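# Find the heavy cartons and set them upright on the platform

## Task

Four closed cartons look alike, but one or more still hold disk drives and weigh roughly double the heaviest empty one. Find every loaded carton by its weight and stand each one on the low platform, keeping its current side up and with no tilt. The task fails if any empty carton ends up on or above the platform or resting against its upper edge. All contents must stay completely inside every carton. At the end, release everything and pull the arms away; anything that stays in place only because the robot holds it is not counted as placed.

## Robot and tools

Robot: two Kinova Gen3 seven-joint arms, left_arm and right_arm, each with a Robotiq 2F-85 parallel gripper and a wrist camera. Base roots in the scene frame: left_arm at (-0.001, +0.263, 0) m, quat_wxyz (+0.995, 0, 0, -0.104); right_arm at (-0.037, -0.263, 0) m, quat_wxyz (+0.998, 0, 0, -0.064).

Scene frame: origin on the table top midway between the arms, +x out over the table, +z up, left_arm on the +y side. The arm names do not match the left or right side of any image. Reported gripper positions get less accurate at long reach.

Joint order, in every row and every per-joint list: waist (joint_1), shoulder (joint_2), upper arm roll (joint_3), elbow (joint_4), forearm roll (joint_5), wrist pitch (joint_6), wrist roll (joint_7). On both arms the elbow and wrist roll signs are flipped against the URDF, both in commands and in results. Stated ranges use URDF signs, so flip them for those two. Ranges in rad: waist, upper arm roll, forearm roll and wrist roll -69.115 to 69.115; shoulder -2.250 to 2.250; elbow -2.580 to 2.580; wrist pitch -2.100 to 2.100. True ends may differ by up to 0.013 rad.

Row format, shared by both tools: one flat list of 18 numbers, each in [-1, 1], covering both arms even if only one moves. Numbers 1-7 are left_arm joint offsets, 8 is the left gripper position, 9 the left gripper speed; numbers 10-18 repeat this for right_arm. Joint numbers are offsets, not absolute angles: a value of 1.0 equals 0.9985 rad for the waist, shoulder, upper arm roll and elbow, and 0.8765 rad for the forearm roll, wrist pitch and wrist roll. Gripper position is absolute: +1 fully open (85 mm), 0 about 41 mm, about -0.8 with the pads touching, -1 closes until blocked. Gripper speed maps to about 20 mm/s at -1, 85 at 0, 150 at +1. Grip force is fixed by the arm, about 190-235 N per pad. To keep a gripper unchanged, repeat its last two numbers; a 0 there is a real command.

execute_actions(actions): a list of actions. Each action is a list of up to 15 rows, one row per 1/30 s step; if fewer than 15 rows, the last one is held for the rest. The joint offsets of each row are measured from the arm's angles at the start of that action, not from the previous row. An empty list only returns the current state and images. An action that would push a joint more than 0.013 rad past its range is refused for both arms. If the first action fails, or any action is malformed, nothing in the call runs.

move(target, speed, blocking): target is one 18-number row. Its joint offsets are measured from the Joint positions in the last result that listed them. All joints follow paths that finish together, lasting 0.5 to 10 s, so the hand travels on a curve. speed (0.01 to 2 rad/s, default 0.5) caps the joint with the longest travel. The paths ignore obstacles and the other arm, and a fast move or a target set deep past a contact hits or presses hard. With blocking=false the call returns after 0.5 s while motion continues; call wait or stop before sending anything else. The result adds a move: line giving the ending (done, off_target, moving, held, fault), limits=held or limits=none, and each arm's joint farthest from its target.

wait(seconds): 0 to 10 s; both arms keep their last command.

Results: a state line per arm with end_effector_position (m) and end_effector_quat_wxyz in the scene frame; Joint positions, Joint velocities and Joint targets per arm (rad, rad/s); position_measured_pct per gripper (about 50 - 50 x position; 0 fully open; a stop below 90 means something is held or blocking, about 90 means the pads met on nothing or on something very thin). The end effector point lies between closed pads; fingers extend along gripper +z and close along y, with tips about 19 mm past the point when closed and 6 mm when open. Closing moves the pads about 13 mm farther from the wrist, so keep clearance above surfaces. "joint sent to its limit" means a joint was stopped at its end. "joint command not followed" means a clearance check changed some joint targets. Each step, the joint targets stay within a fixed distance of the measured angles (0.304 rad for the first four joints, 0.266 for the wrist joints), and the gripper may not be sent more than 70 mm from where it is, so large moves take several actions and may still be unfinished when a result returns.

Weighing: a loaded carton is about twice as heavy as any empty one. Its weight shows up as larger joint effort or sag when lifted, and the gripper can slip.

Avoid: knocking or dropping anything off the table; tipping or crushing cartons so contents spill; arm-to-arm contact or hard pushing. Torque at a joint load limit (48.6 N m for the first four joints, 30.6 N m for the wrist joints, counting held weight) stops that arm for 10 s. Holding loads heats the motors: a MOTOR HOT warning appears from 60 °C, and at 75 °C the arm weakens and sinks (OVER-TEMPERATURE FAULT). Loose objects or held parts may be nudged briefly by outside disturbances. To release, open wider than the object, then move clear before ending the scene.

Each tool is called after "Call:" by a JSON object that holds its "fn" and its "kwargs", one argument or row to a line.

## Session

Call:
{"fn": "execute_actions", "kwargs": {
  "actions": []
}}

Scene clock: 0.00 s.
left_arm: end_effector_position=(+0.4733, +0.0425, +0.1467) position_measured_pct=0.0 end_effector_quat_wxyz=(-0.193, +0.840, -0.482, +0.156) | right_arm: end_effector_position=(+0.2061, -0.6412, +0.1987) position_measured_pct=0.0 end_effector_quat_wxyz=(-0.002, +0.478, +0.878, +0.000)
Joint names: [waist, shoulder, upper arm roll, elbow, forearm roll, wrist pitch, wrist roll]
Joint positions: left_arm=[ 1.041  0.725 -0.961 -1.817  0.374  0.538 -3.909] | right_arm=[ 0.816  0.435 -0.001 -1.656  0.002  1.054 -1.515]
Joint velocities: left_arm=[ 0.    -0.    -0.    -0.     0.    -0.001 -0.   ] | right_arm=[ 0.     0.    -0.    -0.002 -0.    -0.001 -0.   ]
Joint targets: left_arm=[1.041 0.725 -0.961 -1.817 0.374 0.538 -3.909] | right_arm=[0.816 0.435 -0.001 -1.656 0.002 1.054 -1.515]

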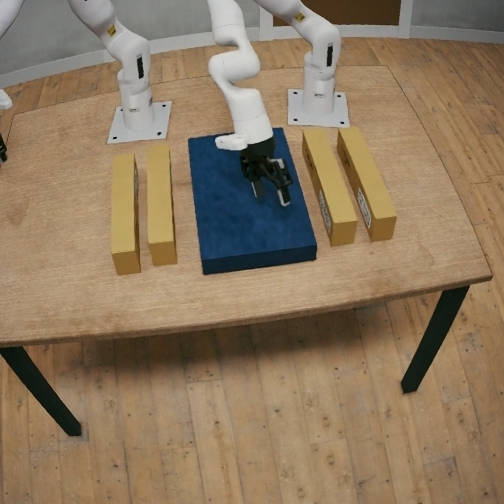

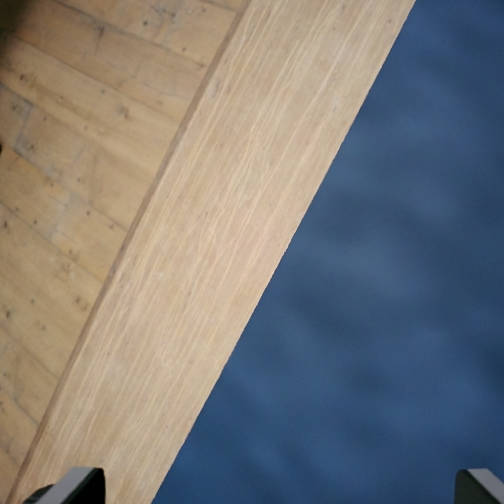

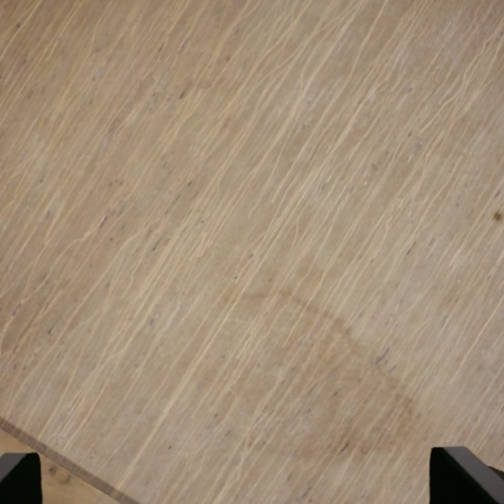

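Call:
{"fn": "move", "kwargs": {
  "target": [-0.982,-0.517,0.962,0.009,-0.427,0.67,-1,1,0,-1,-0.197,0,-0.113,0,0.092,0,1,0],
  "speed": 0.8
}}

Call:
{"fn": "move", "kwargs": {
  "target": [0,0,0,0,0,0,-0.222,1,0,-0.024,0,0,0,0,0,0.028,1,0]
}}

Scene clock: 27.37 s.
left_arm: end_effector_position=(+0.3497, +0.1413, +0.2495) position_measured_pct=0.0 end_effector_quat_wxyz=(-0.000, +0.995, -0.098, -0.000) | right_arm: end_effector_position=(+0.3478, -0.2673, +0.2494) position_measured_pct=0.0 end_effector_quat_wxyz=(-0.000, -0.000, +1.000, -0.001)
Joint names: [waist, shoulder, upper arm roll, elbow, forearm roll, wrist pitch, wrist roll]
Joint positions: left_arm=[ 0.061  0.209 -0.    -1.808 -0.001  1.125 -4.786] | right_arm=[-0.182  0.238 -0.001 -1.769  0.002  1.135 -1.515]
Joint velocities: left_arm=[-0.002 -0.001  0.     0.001  0.    -0.    -0.   ] | right_arm=[-0.002 -0.     0.     0.001 -0.001  0.    -0.002]
Joint targets: left_arm=[0.060 0.208 -0.000 -1.808 -0.001 1.125 -4.786] | right_arm=[-0.182 0.238 -0.001 -1.769 0.002 1.135 -1.515]
move: done; limits=none; left_arm: farthest joint: the waist, 0.000 radians from its target (0.980 radians at the start); right_arm: farthest joint: the waist, 0.000 radians from its target (0.999 radians at the start)
camera_calibration (this result's frames):
cam_left_wrist: T_world_to_cam=[[-0.18346, -0.982577, -0.0297556, 0.213307], [-0.982676, 0.184119, -0.0211703, 0.386159], [0.02628, 0.0253562, -0.999333, 0.38495], [0, 0, 0, 1]] pos_world=[0.408486, 0.12873, 0.399215]
cam_right_wrist: T_world_to_cam=[[0.000776438, 0.999495, 0.0317633, 0.255391], [0.999839, -0.00134582, 0.0179083, -0.297579], [0.017942, 0.0317442, -0.999335, 0.391577], [0, 0, 0, 1]] pos_world=[0.290307, -0.268092, 0.388534]

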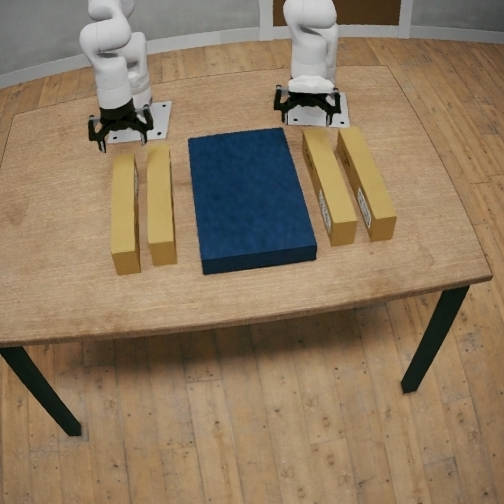

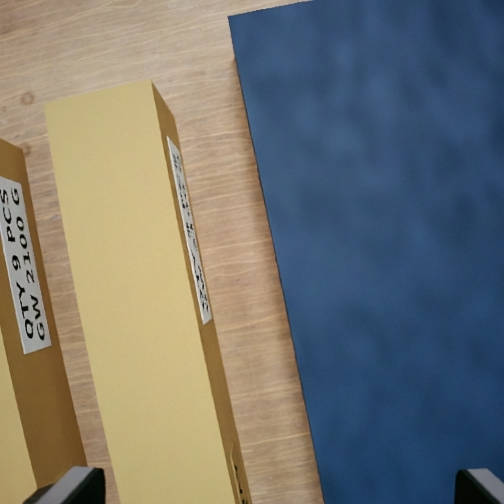

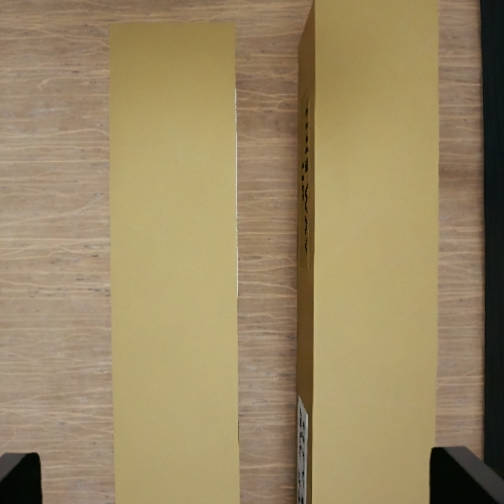

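Scene clock: 28.20 s.
left_arm: end_effector_position=(+0.3497, +0.1413, +0.2495) position_measured_pct=0.0 end_effector_quat_wxyz=(-0.000, +1.000, -0.000, +0.000) | right_arm: end_effector_position=(+0.3478, -0.2581, +0.2494) position_measured_pct=0.0 end_effector_quat_wxyz=(-0.000, +0.000, +1.000, -0.001)
Joint names: [waist, shoulder, upper arm roll, elbow, forearm roll, wrist pitch, wrist roll]
Joint positions: left_arm=[ 0.061  0.209 -0.    -1.808 -0.001  1.125 -4.98 ] | right_arm=[-0.206  0.238 -0.001 -1.769  0.002  1.135 -1.49 ]
Joint velocities: left_arm=[ 0.     0.002  0.     0.001  0.001  0.001 -0.   ] | right_arm=[-0.001  0.     0.001 -0.     0.    -0.    -0.   ]
Joint targets: left_arm=[0.061 0.209 -0.000 -1.808 -0.001 1.125 -4.980] | right_arm=[-0.206 0.238 -0.001 -1.769 0.002 1.135 -1.490]
move: done; limits=none; left_arm: farthest joint: the waist, 0.000 radians from its target (0.000 radians at the start); right_arm: farthest joint: the waist, 0.000 radians from its target (0.024 radians at the start)
camera_calibration (this result's frames):
cam_left_wrist: T_world_to_cam=[[0.00997197, -0.999507, -0.0297552, 0.148056], [-0.99973, -0.00934011, -0.021299, 0.419496], [0.0210106, 0.0299595, -0.99933, 0.386141], [0, 0, 0, 1]] pos_world=[0.409793, 0.140332, 0.399223]
cam_right_wrist: T_world_to_cam=[[0.00145284, 0.999495, 0.0317448, 0.245984], [0.999837, -0.00202367, 0.0179569, -0.297744], [0.0180121, 0.0317135, -0.999335, 0.391253], [0, 0, 0, 1]] pos_world=[0.290291, -0.25887, 0.38853]

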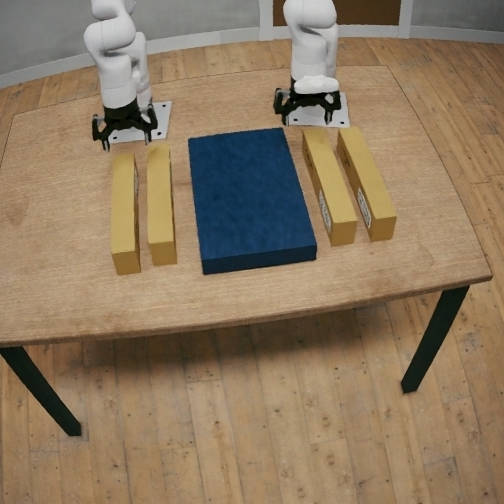

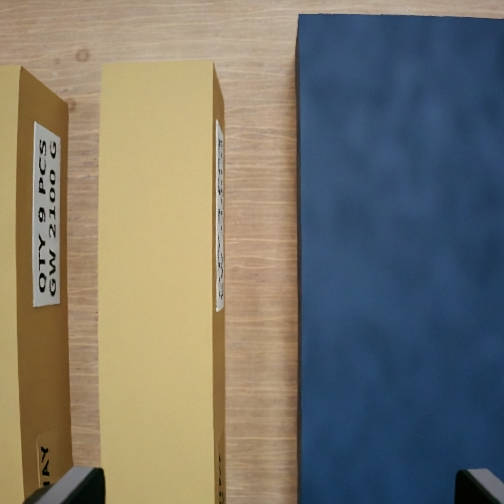

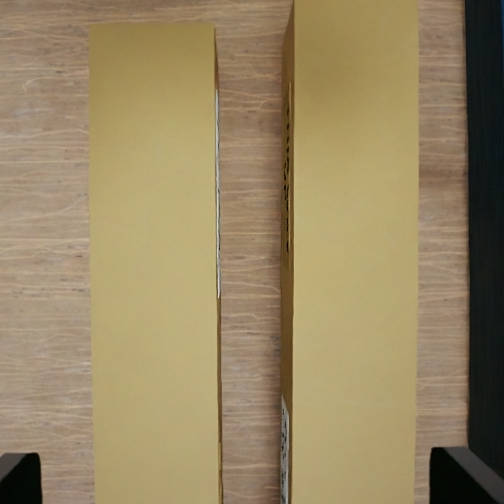

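Call:
{"fn": "move", "kwargs": {
  "target": [-0.15,0.157,0,-0.251,0,-0.466,0.171,0.8,0,-0.142,0.189,0,-0.181,0,-0.422,0.162,0.8,0]
}}

Scene clock: 39.43 s.
left_arm: end_effector_position=(+0.3507, +0.1965, +0.1297) position_measured_pct=9.9 end_effector_quat_wxyz=(-0.000, +1.000, -0.001, +0.001) | right_arm: end_effector_position=(+0.3509, -0.2020, +0.1297) position_measured_pct=9.9 end_effector_quat_wxyz=(-0.000, +0.000, +1.000, -0.001)
Joint names: [waist, shoulder, upper arm roll, elbow, forearm roll, wrist pitch, wrist roll]
Joint positions: left_arm=[-0.089  0.365 -0.    -2.059 -0.001  0.716 -4.83 ] | right_arm=[-0.348  0.427 -0.001 -1.95   0.002  0.765 -1.348]
Joint velocities: left_arm=[-0.003  0.001  0.    -0.001 -0.     0.     0.   ] | right_arm=[-0.003  0.002 -0.    -0.002  0.001  0.001 -0.   ]
Joint targets: left_arm=[-0.089 0.365 -0.000 -2.059 -0.001 0.716 -4.830] | right_arm=[-0.348 0.427 -0.001 -1.950 0.002 0.765 -1.348]
move: done; limits=none; left_arm: farthest joint: the shoulder, 0.001 radians from its target (0.157 radians at the start); right_arm: farthest joint: the waist, 0.000 radians from its target (0.142 radians at the start)
camera_calibration (this result's frames):
cam_left_wrist: T_world_to_cam=[[0.00938831, -0.999521, -0.0294761, 0.19979], [-0.999709, -0.00872715, -0.0224795, 0.418471], [0.0222115, 0.0296785, -0.999313, 0.264351], [0, 0, 0, 1]] pos_world=[0.410602, 0.195501, 0.279465]
cam_right_wrist: T_world_to_cam=[[0.00121783, 0.99947, 0.0325308, 0.193631], [0.999823, -0.00182787, 0.0187295, -0.298621], [0.0187791, 0.0325022, -0.999295, 0.269676], [0, 0, 0, 1]] pos_world=[0.293268, -0.202839, 0.26878]

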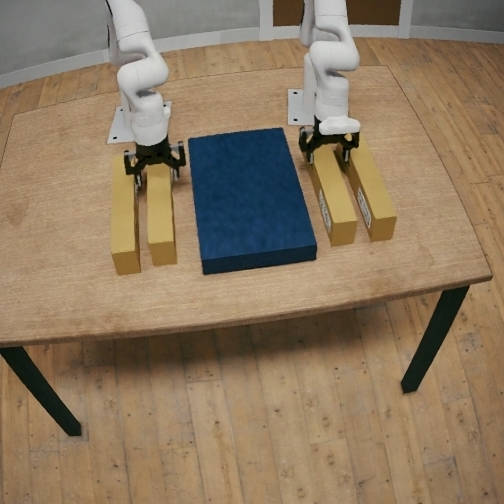

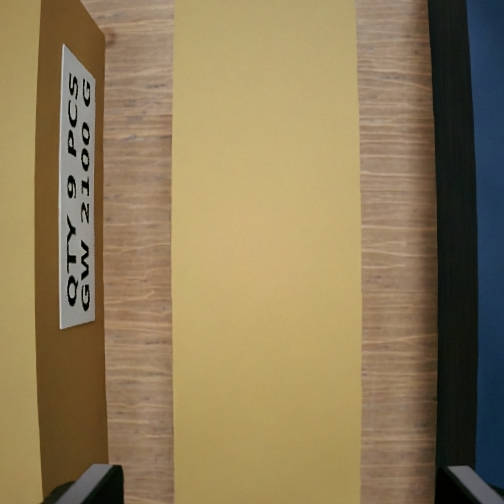

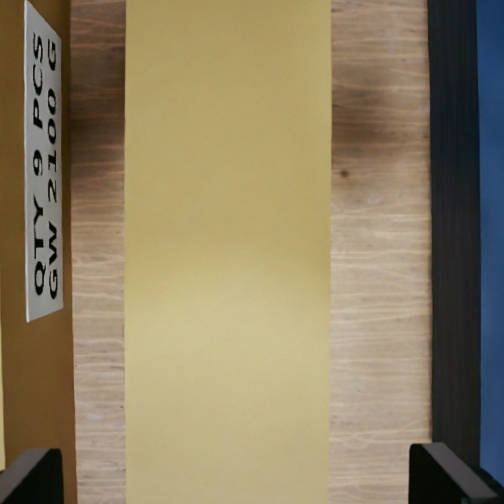

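Call:
{"fn": "move", "kwargs": {
  "target": [-0.008,0.184,0,-0.081,0,-0.301,0.009,0.8,0,0.005,0.167,0,-0.076,0,-0.278,-0.006,0.8,0],
  "speed": 0.25
}}

Call:
{"fn": "move", "kwargs": {
  "target": [0,0,0,0,0,0,0,-1,-0.5,0,0,0,0,0,0,0,-1,-0.5]
}}

Call:
{"fn": "move", "kwargs": {
  "target": [0,-0.06,0,0.02,0,0.09,0,-1,-0.5,0,-0.055,0,0.02,0,0.085,0,-1,-0.5],
  "speed": 0.15
}}

Scene clock: 49.30 s.
left_arm: end_effector_position=(+0.3512, +0.1993, +0.0499) position_measured_pct=9.9 end_effector_quat_wxyz=(-0.000, +1.000, -0.001, +0.000) | right_arm: end_effector_position=(+0.3521, -0.2034, +0.0503) position_measured_pct=9.9 end_effector_quat_wxyz=(+0.001, -0.000, +1.000, +0.000)
Joint names: [waist, shoulder, upper arm roll, elbow, forearm roll, wrist pitch, wrist roll]
Joint positions: left_arm=[-0.097  0.549 -0.    -2.14  -0.001  0.453 -4.823] | right_arm=[-0.343  0.593 -0.001 -2.025  0.002  0.522 -1.353]
Joint velocities: left_arm=[-0.     0.004  0.    -0.001 -0.001 -0.     0.   ] | right_arm=[ 0.     0.     0.     0.     0.002 -0.003  0.001]
Joint targets: left_arm=[-0.097 0.549 -0.000 -2.140 -0.001 0.453 -4.823] | right_arm=[-0.343 0.594 -0.001 -2.026 0.002 0.522 -1.353]
move: done; limits=none; left_arm: farthest joint: the waist, 0.000 radians from its target (0.008 radians at the start); right_arm: farthest joint: the shoulder, 0.001 radians from its target (0.167 radians at the start)
camera_calibration (this result's frames):
cam_left_wrist: T_world_to_cam=[[0.0093444, -0.999523, -0.0294452, 0.200225], [-0.999721, -0.00869913, -0.0219667, 0.417156], [0.0217001, 0.0296423, -0.999325, 0.184722], [0, 0, 0, 1]] pos_world=[0.41116, 0.198283, 0.199656]
cam_right_wrist: T_world_to_cam=[[0.000356045, 0.99943, 0.0337634, 0.197823], [0.999785, -0.00105581, 0.02071, -0.298236], [0.0207339, 0.0337488, -0.999215, 0.18988], [0, 0, 0, 1]] pos_world=[0.294165, -0.204433, 0.189228]

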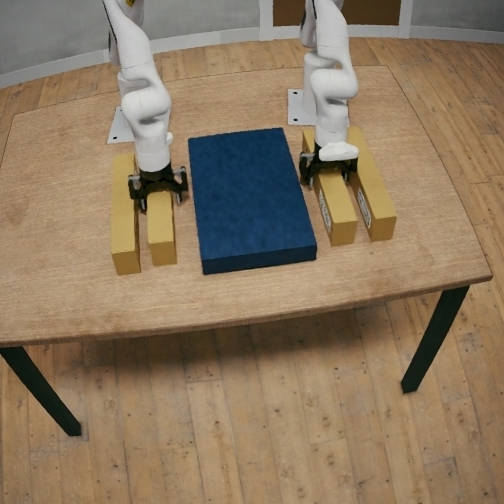

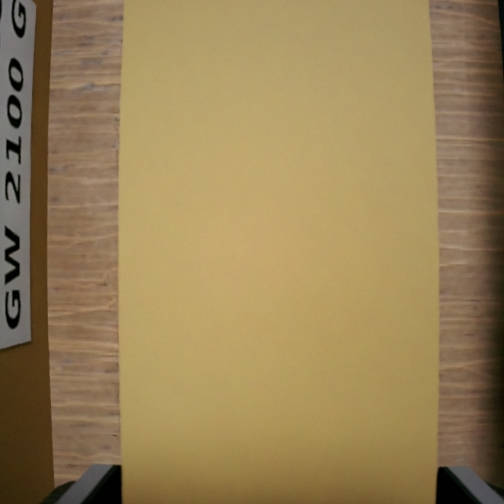

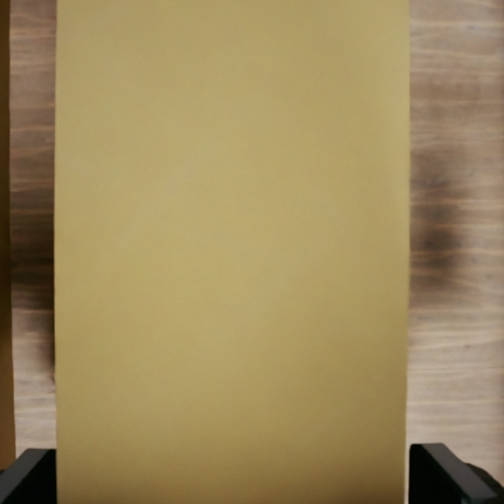

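Scene clock: 50.13 s.
left_arm: end_effector_position=(+0.3513, +0.1994, +0.0505) position_measured_pct=35.7 end_effector_quat_wxyz=(-0.000, +1.000, -0.000, +0.001) | right_arm: end_effector_position=(+0.3522, -0.2038, +0.0508) position_measured_pct=35.7 end_effector_quat_wxyz=(+0.001, +0.000, +1.000, -0.000)
Joint names: [waist, shoulder, upper arm roll, elbow, forearm roll, wrist pitch, wrist roll]
Joint positions: left_arm=[-0.097  0.547 -0.    -2.14  -0.001  0.453 -4.823] | right_arm=[-0.342  0.591 -0.001 -2.026  0.002  0.522 -1.353]
Joint velocities: left_arm=[ 0.001  0.    -0.     0.001 -0.001 -0.001 -0.001] | right_arm=[-0.     0.001 -0.001 -0.001  0.     0.001 -0.002]
Joint targets: left_arm=[-0.097 0.549 -0.000 -2.140 -0.001 0.453 -4.823] | right_arm=[-0.343 0.593 -0.001 -2.025 0.002 0.522 -1.353]
move: done; limits=none; left_arm: farthest joint: the shoulder, 0.002 radians from its target (0.000 radians at the start); right_arm: farthest joint: the shoulder, 0.002 radians from its target (0.000 radians at the start)
camera_calibration (this result's frames):
cam_left_wrist: T_world_to_cam=[[0.00998111, -0.999516, -0.0294658, 0.200196], [-0.999702, -0.00931733, -0.022579, 0.417401], [0.0222936, 0.0296824, -0.999311, 0.185036], [0, 0, 0, 1]] pos_world=[0.411153, 0.198496, 0.200231]
cam_right_wrist: T_world_to_cam=[[0.00129486, 0.999434, 0.033623, 0.197886], [0.999769, -0.00201525, 0.0214004, -0.298605], [0.0214561, 0.0335875, -0.999205, 0.190175], [0, 0, 0, 1]] pos_world=[0.294199, -0.204763, 0.18976]

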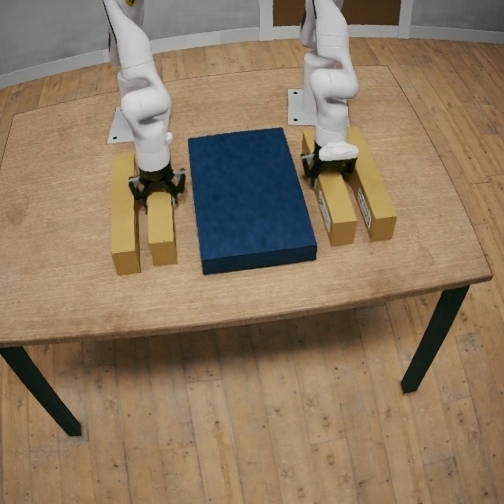

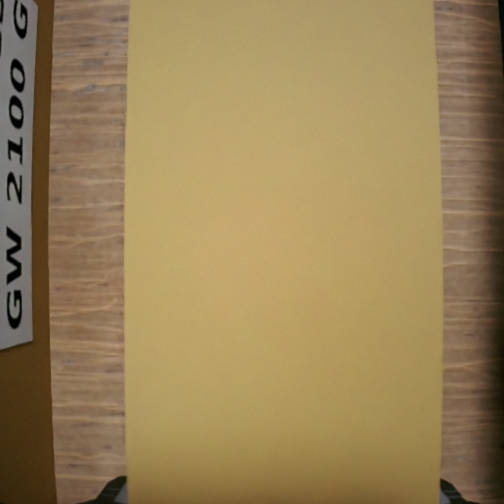

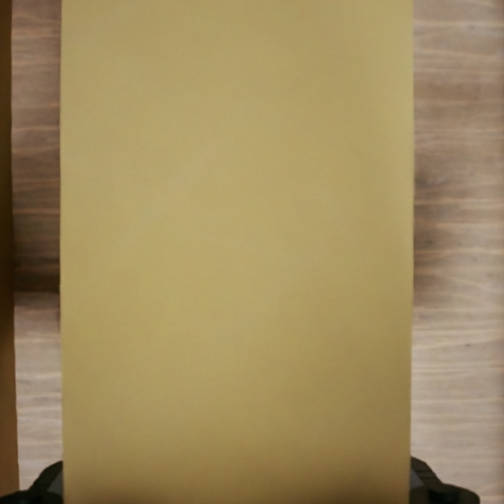

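Scene clock: 51.03 s.
left_arm: end_effector_position=(+0.3516, +0.1994, +0.0747) position_measured_pct=35.7 end_effector_quat_wxyz=(-0.000, +1.000, -0.000, +0.001) | right_arm: end_effector_position=(+0.3521, -0.2038, +0.0751) position_measured_pct=35.7 end_effector_quat_wxyz=(+0.001, +0.000, +1.000, -0.000)
Joint names: [waist, shoulder, upper arm roll, elbow, forearm roll, wrist pitch, wrist roll]
Joint positions: left_arm=[-0.097  0.488 -0.    -2.12  -0.001  0.532 -4.823] | right_arm=[-0.342  0.538 -0.001 -2.006  0.002  0.597 -1.353]
Joint velocities: left_arm=[-0.    -0.003  0.     0.001  0.003 -0.     0.   ] | right_arm=[ 0.001 -0.002  0.001  0.     0.001 -0.002  0.002]
Joint targets: left_arm=[-0.097 0.487 -0.000 -2.120 -0.001 0.532 -4.823] | right_arm=[-0.342 0.536 -0.001 -2.006 0.002 0.597 -1.353]
move: done; limits=none; left_arm: farthest joint: the waist, 0.000 radians from its target (0.000 radians at the start); right_arm: farthest joint: the shoulder, 0.002 radians from its target (0.055 radians at the start)
camera_calibration (this result's frames):
cam_left_wrist: T_world_to_cam=[[0.0100346, -0.999517, -0.0294166, 0.200849], [-0.999688, -0.00935527, -0.0231401, 0.418376], [0.0228537, 0.0296396, -0.999299, 0.20905], [0, 0, 0, 1]] pos_world=[0.411453, 0.19847, 0.224493]
cam_right_wrist: T_world_to_cam=[[0.00139322, 0.999451, 0.0331092, 0.197148], [0.999799, -0.00205504, 0.0199633, -0.29897], [0.0200204, 0.0330747, -0.999252, 0.214799], [0, 0, 0, 1]] pos_world=[0.294334, -0.204758, 0.21408]

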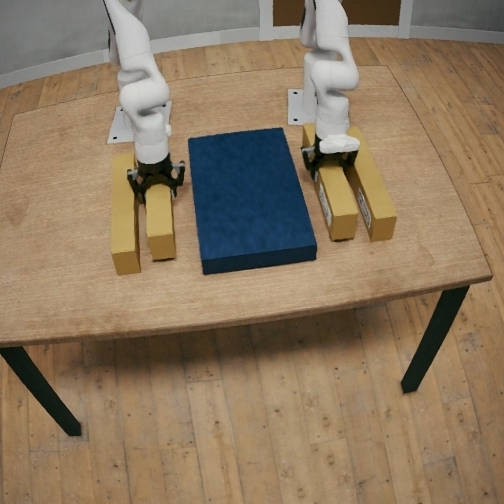

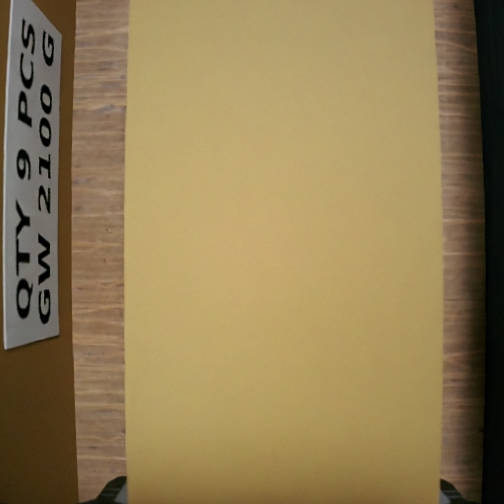

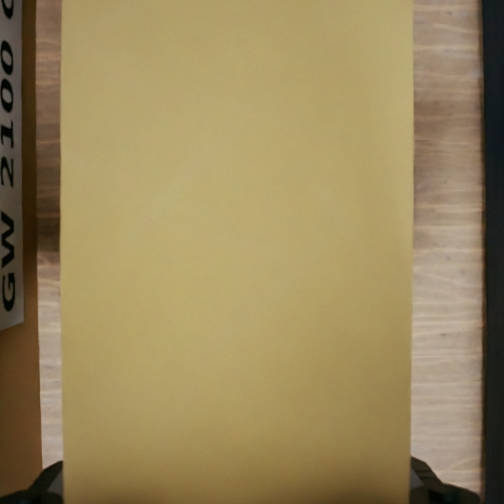

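Accumulate sag using repeated zero actions.

Call:
{"fn": "execute_actions", "kwargs": {
  "actions": [
    [[0,0,0,0,0,0,0,-1,-0.5,0,0,0,0,0,0,0,-1,-0.5]],
    [[0,0,0,0,0,0,0,-1,-0.5,0,0,0,0,0,0,0,-1,-0.5]],
    [[0,0,0,0,0,0,0,-1,-0.5,0,0,0,0,0,0,0,-1,-0.5]],
    [[0,0,0,0,0,0,0,-1,-0.5,0,0,0,0,0,0,0,-1,-0.5]],
    [[0,0,0,0,0,0,0,-1,-0.5,0,0,0,0,0,0,0,-1,-0.5]],
    [[0,0,0,0,0,0,0,-1,-0.5,0,0,0,0,0,0,0,-1,-0.5]]
  ]
}}

Scene clock: 62.60 s.
left_arm: end_effector_position=(+0.3513, +0.1995, +0.0744) position_measured_pct=35.7 end_effector_quat_wxyz=(-0.000, +1.000, -0.000, +0.000) | right_arm: end_effector_position=(+0.3490, -0.2045, +0.0717) position_measured_pct=35.7 end_effector_quat_wxyz=(-0.004, +0.000, +1.000, -0.001)
Joint names: [waist, shoulder, upper arm roll, elbow, forearm roll, wrist pitch, wrist roll]
Joint positions: left_arm=[-0.097  0.488 -0.001 -2.12  -0.001  0.532 -4.823] | right_arm=[-0.342  0.545 -0.001 -2.009  0.002  0.597 -1.353]
Joint velocities: left_arm=[ 0.001  0.001 -0.    -0.    -0.001  0.    -0.   ] | right_arm=[-0.    -0.    -0.    -0.     0.    -0.001 -0.001]
Joint targets: left_arm=[-0.097 0.488 -0.000 -2.120 -0.001 0.532 -4.823] | right_arm=[-0.342 0.544 -0.001 -2.009 0.002 0.597 -1.353]
camera_calibration (this result's frames):
cam_left_wrist: T_world_to_cam=[[0.010015, -0.999513, -0.0295568, 0.200906], [-0.999713, -0.00936495, -0.0220509, 0.41794], [0.0217633, 0.0297692, -0.99932, 0.209088], [0, 0, 0, 1]] pos_world=[0.411258, 0.198498, 0.2241]
cam_right_wrist: T_world_to_cam=[[0.00159506, 0.999519, 0.0309708, 0.198009], [0.999948, -0.00190761, 0.0100647, -0.295066], [0.0101189, 0.0309531, -0.99947, 0.214498], [0, 0, 0, 1]] pos_world=[0.292564, -0.205116, 0.211221]

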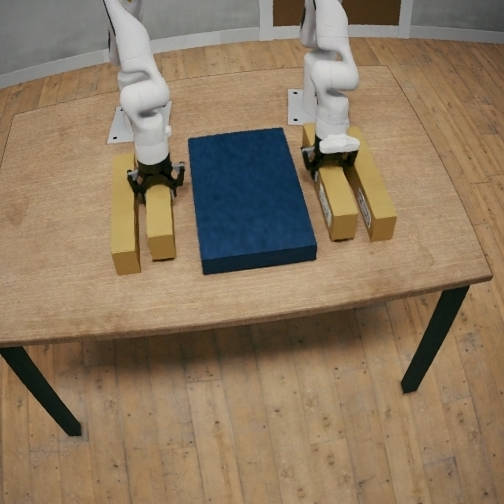

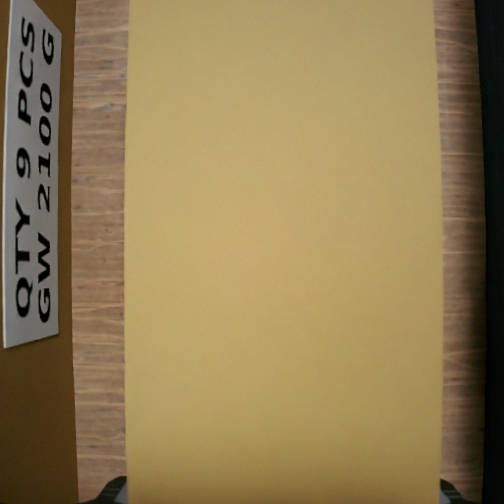

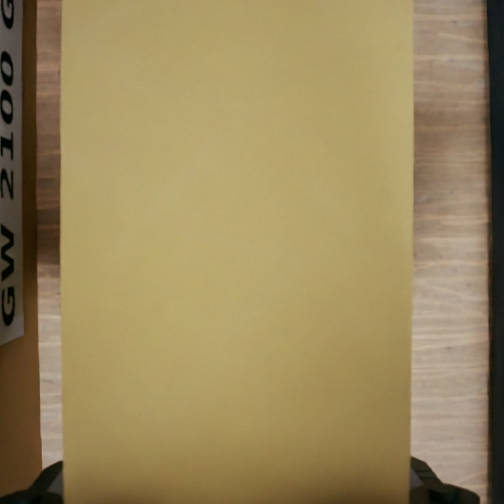

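Call:
{"fn": "move", "kwargs": {
  "target": [0,0.059,0,-0.02,0,-0.09,0,-1,-0.5,0,0.045,0,-0.017,0,-0.085,0,-1,-0.5],
  "speed": 0.12
}}

Call:
{"fn": "move", "kwargs": {
  "target": [0,0,0,0,0,0,0,0.8,0,0,0,0,0,0,0,0,0.8,0]
}}

Call:
{"fn": "move", "kwargs": {
  "target": [0,-0.182,0,0.081,0,0.301,0,0.8,0,0,-0.164,0,0.076,0,0.278,0,0.8,0]
}}

Call:
{"fn": "move", "kwargs": {
  "target": [-0.254,0,0,0,0,0,0.29,0.8,0,0.227,0,0,0,0,0,-0.259,0.8,0]
}}

Scene clock: 70.20 s.
left_arm: end_effector_position=(+0.3510, +0.1995, +0.0505) position_measured_pct=35.7 end_effector_quat_wxyz=(-0.000, +1.000, -0.000, +0.001) | right_arm: end_effector_position=(+0.3518, -0.2038, +0.0509) position_measured_pct=35.7 end_effector_quat_wxyz=(+0.001, +0.000, +1.000, -0.000)
Joint names: [waist, shoulder, upper arm roll, elbow, forearm roll, wrist pitch, wrist roll]
Joint positions: left_arm=[-0.097  0.547 -0.001 -2.14  -0.001  0.454 -4.823] | right_arm=[-0.342  0.591 -0.001 -2.027  0.002  0.522 -1.353]
Joint velocities: left_arm=[-0.001 -0.     0.    -0.001  0.001  0.    -0.   ] | right_arm=[ 0.    -0.001  0.     0.     0.001 -0.001  0.001]
Joint targets: left_arm=[-0.097 0.547 -0.001 -2.140 -0.001 0.453 -4.823] | right_arm=[-0.342 0.590 -0.001 -2.026 0.002 0.522 -1.353]
move: done; limits=none; left_arm: farthest joint: the waist, 0.000 radians from its target (0.000 radians at the start); right_arm: farthest joint: the shoulder, 0.001 radians from its target (0.045 radians at the start)
camera_calibration (this result's frames):
cam_left_wrist: T_world_to_cam=[[0.00999567, -0.999515, -0.0295036, 0.20023], [-0.999707, -0.00933882, -0.0223179, 0.417186], [0.0220315, 0.0297181, -0.999315, 0.185165], [0, 0, 0, 1]] pos_world=[0.410983, 0.198526, 0.200256]
cam_right_wrist: T_world_to_cam=[[0.00115155, 0.999434, 0.0336287, 0.197966], [0.999775, -0.00186293, 0.0211305, -0.29816], [0.0211812, 0.0335968, -0.999211, 0.190352], [0, 0, 0, 1]] pos_world=[0.293833, -0.204804, 0.189845]

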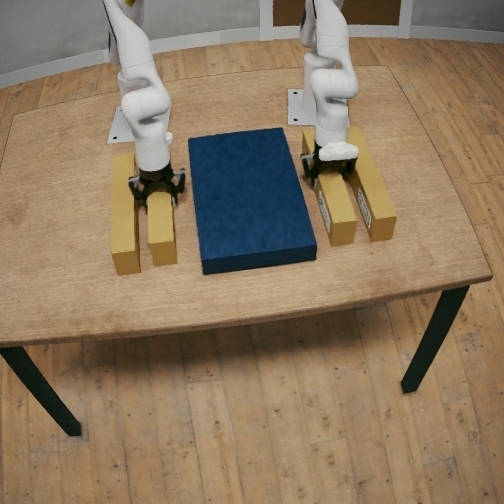

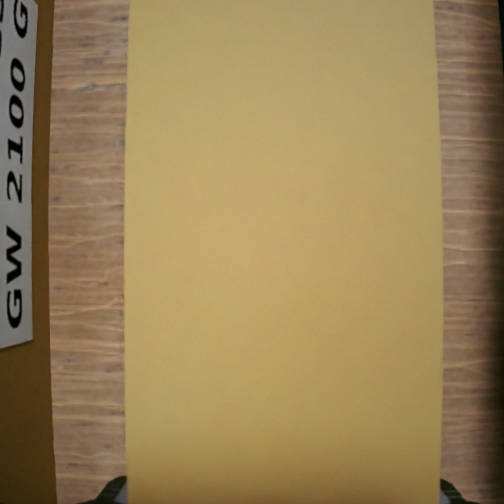

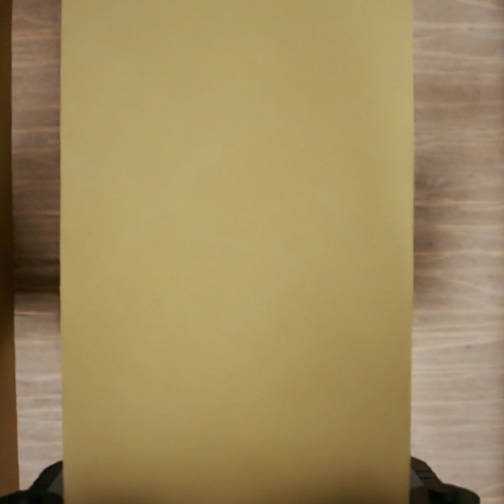

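Scene clock: 70.87 s.
left_arm: end_effector_position=(+0.3511, +0.1995, +0.0505) position_measured_pct=9.9 end_effector_quat_wxyz=(-0.000, +1.000, -0.000, +0.001) | right_arm: end_effector_position=(+0.3518, -0.2038, +0.0509) position_measured_pct=9.9 end_effector_quat_wxyz=(+0.001, +0.000, +1.000, -0.000)
Joint names: [waist, shoulder, upper arm roll, elbow, forearm roll, wrist pitch, wrist roll]
Joint positions: left_arm=[-0.097  0.547 -0.001 -2.14  -0.001  0.454 -4.823] | right_arm=[-0.342  0.591 -0.001 -2.027  0.002  0.522 -1.353]
Joint velocities: left_arm=[ 0.    -0.     0.    -0.001  0.    -0.001 -0.   ] | right_arm=[-0.    -0.    -0.     0.    -0.     0.002  0.   ]
Joint targets: left_arm=[-0.097 0.547 -0.001 -2.140 -0.001 0.454 -4.823] | right_arm=[-0.342 0.591 -0.001 -2.027 0.002 0.522 -1.353]
move: done; limits=none; left_arm: farthest joint: the waist, 0.000 radians from its target (0.000 radians at the start); right_arm: farthest joint: the waist, 0.000 radians from its target (0.000 radians at the start)
camera_calibration (this result's frames):
cam_left_wrist: T_world_to_cam=[[0.00999571, -0.999515, -0.0295027, 0.20023], [-0.999707, -0.00933869, -0.0223242, 0.417188], [0.0220378, 0.0297172, -0.999315, 0.185164], [0, 0, 0, 1]] pos_world=[0.410984, 0.198526, 0.200258]
cam_right_wrist: T_world_to_cam=[[0.00114955, 0.999434, 0.0336295, 0.197965], [0.999775, -0.00186114, 0.0211359, -0.298162], [0.0211866, 0.0335977, -0.999211, 0.190351], [0, 0, 0, 1]] pos_world=[0.293834, -0.204803, 0.189845]

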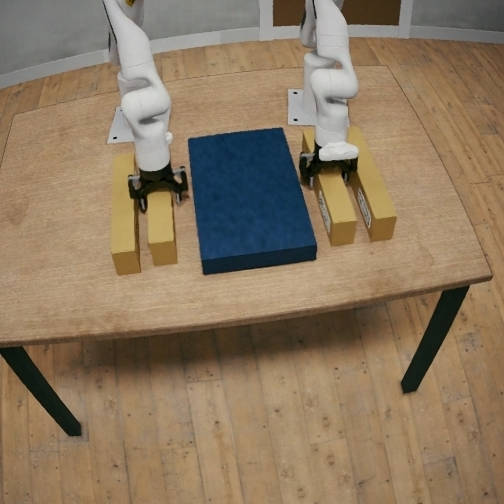

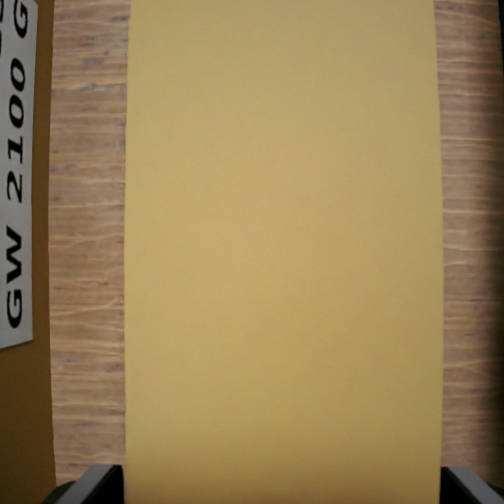

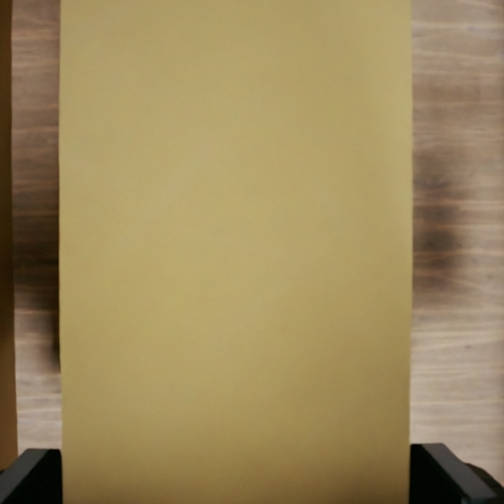

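Scene clock: 71.93 s.
left_arm: end_effector_position=(+0.3507, +0.1995, +0.1295) position_measured_pct=9.9 end_effector_quat_wxyz=(-0.000, +1.000, -0.000, -0.000) | right_arm: end_effector_position=(+0.3506, -0.2043, +0.1295) position_measured_pct=9.9 end_effector_quat_wxyz=(-0.001, +0.000, +1.000, -0.001)
Joint names: [waist, shoulder, upper arm roll, elbow, forearm roll, wrist pitch, wrist roll]
Joint positions: left_arm=[-0.097  0.365 -0.    -2.059 -0.001  0.717 -4.823] | right_arm=[-0.342  0.427 -0.001 -1.951  0.002  0.766 -1.353]
Joint velocities: left_arm=[-0.    -0.003  0.     0.     0.001 -0.     0.   ] | right_arm=[-0.001 -0.002 -0.     0.001  0.001 -0.     0.   ]
Joint targets: left_arm=[-0.097 0.365 -0.001 -2.059 -0.001 0.717 -4.823] | right_arm=[-0.342 0.427 -0.001 -1.951 0.002 0.766 -1.353]
move: done; limits=none; left_arm: farthest joint: the upper arm roll, 0.001 radians from its target (0.000 radians at the start); right_arm: farthest joint: the waist, 0.000 radians from its target (0.000 radians at the start)
camera_calibration (this result's frames):
cam_left_wrist: T_world_to_cam=[[0.0100774, -0.999507, -0.0297343, 0.20263], [-0.999738, -0.0094595, -0.0208492, 0.418411], [0.0205576, 0.0299366, -0.99934, 0.264633], [0, 0, 0, 1]] pos_world=[0.410819, 0.198566, 0.279207]
cam_right_wrist: T_world_to_cam=[[0.00155155, 0.999484, 0.0320975, 0.195856], [0.999851, -0.00210314, 0.0171582, -0.298151], [0.0172169, 0.0320661, -0.999337, 0.270015], [0, 0, 0, 1]] pos_world=[0.293154, -0.20504, 0.268665]

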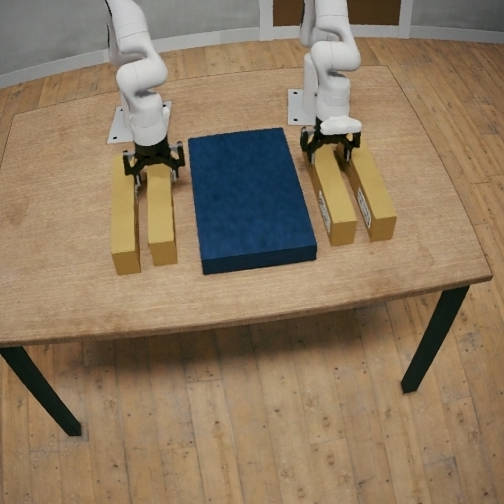

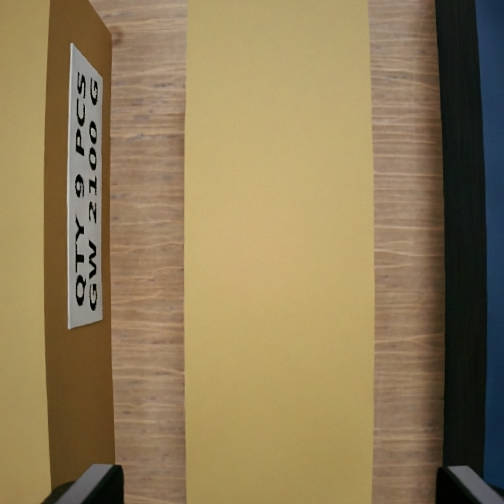

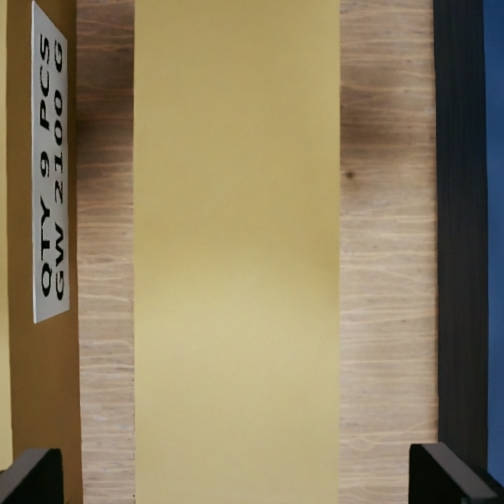

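Scene clock: 73.07 s.
left_arm: end_effector_position=(+0.3555, +0.2898, +0.1295) position_measured_pct=9.9 end_effector_quat_wxyz=(-0.000, +1.000, -0.001, -0.000) | right_arm: end_effector_position=(+0.3539, -0.2928, +0.1295) position_measured_pct=9.9 end_effector_quat_wxyz=(-0.001, -0.000, +1.000, -0.001)
Joint names: [waist, shoulder, upper arm roll, elbow, forearm roll, wrist pitch, wrist roll]
Joint positions: left_arm=[-0.351  0.365 -0.001 -2.059 -0.001  0.717 -4.569] | right_arm=[-0.116  0.427 -0.001 -1.951  0.002  0.766 -1.58 ]
Joint velocities: left_arm=[-0.002 -0.001 -0.     0.     0.003 -0.001 -0.   ] | right_arm=[ 0.002  0.     0.     0.001 -0.     0.001 -0.   ]
Joint targets: left_arm=[-0.351 0.365 -0.000 -2.059 -0.001 0.717 -4.569] | right_arm=[-0.116 0.427 -0.001 -1.951 0.002 0.766 -1.580]
move: done; limits=none; left_arm: farthest joint: the upper arm roll, 0.001 radians from its target (0.000 radians at the start); right_arm: farthest joint: the waist, 0.000 radians from its target (0.227 radians at the start)
camera_calibration (this result's frames):
cam_left_wrist: T_world_to_cam=[[0.00923828, -0.999518, -0.0296259, 0.293054], [-0.999748, -0.00862677, -0.0207029, 0.423797], [0.0204374, 0.0298097, -0.999347, 0.261913], [0, 0, 0, 1]] pos_world=[0.415631, 0.288761, 0.279198]
cam_right_wrist: T_world_to_cam=[[0.000998443, 0.999471, 0.0325078, 0.284446], [0.999857, -0.00154635, 0.016834, -0.301465], [0.0168754, 0.0324863, -0.99933, 0.273039], [0, 0, 0, 1]] pos_world=[0.29653, -0.293632, 0.268684]

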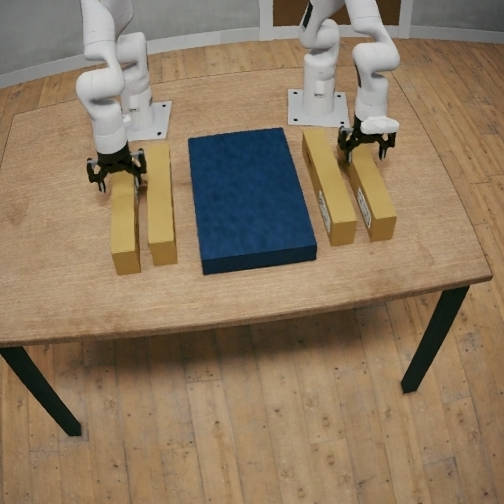

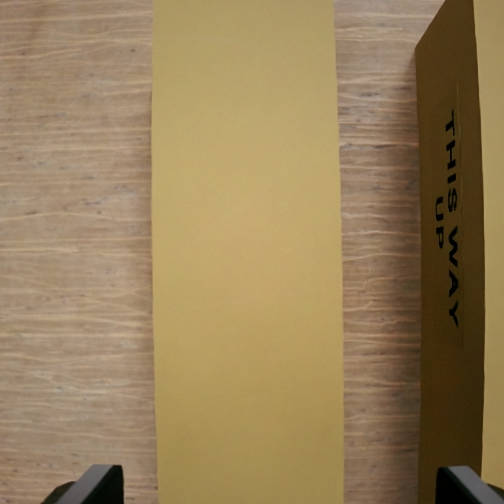

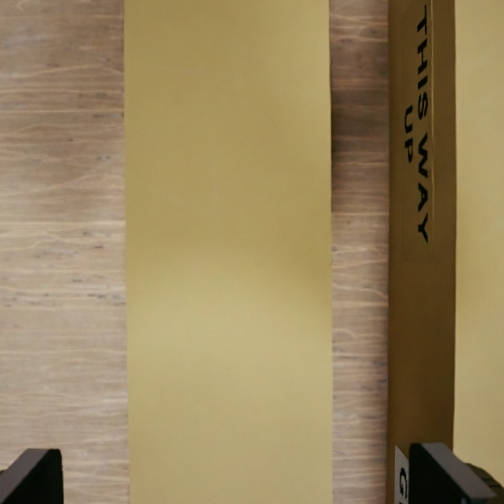

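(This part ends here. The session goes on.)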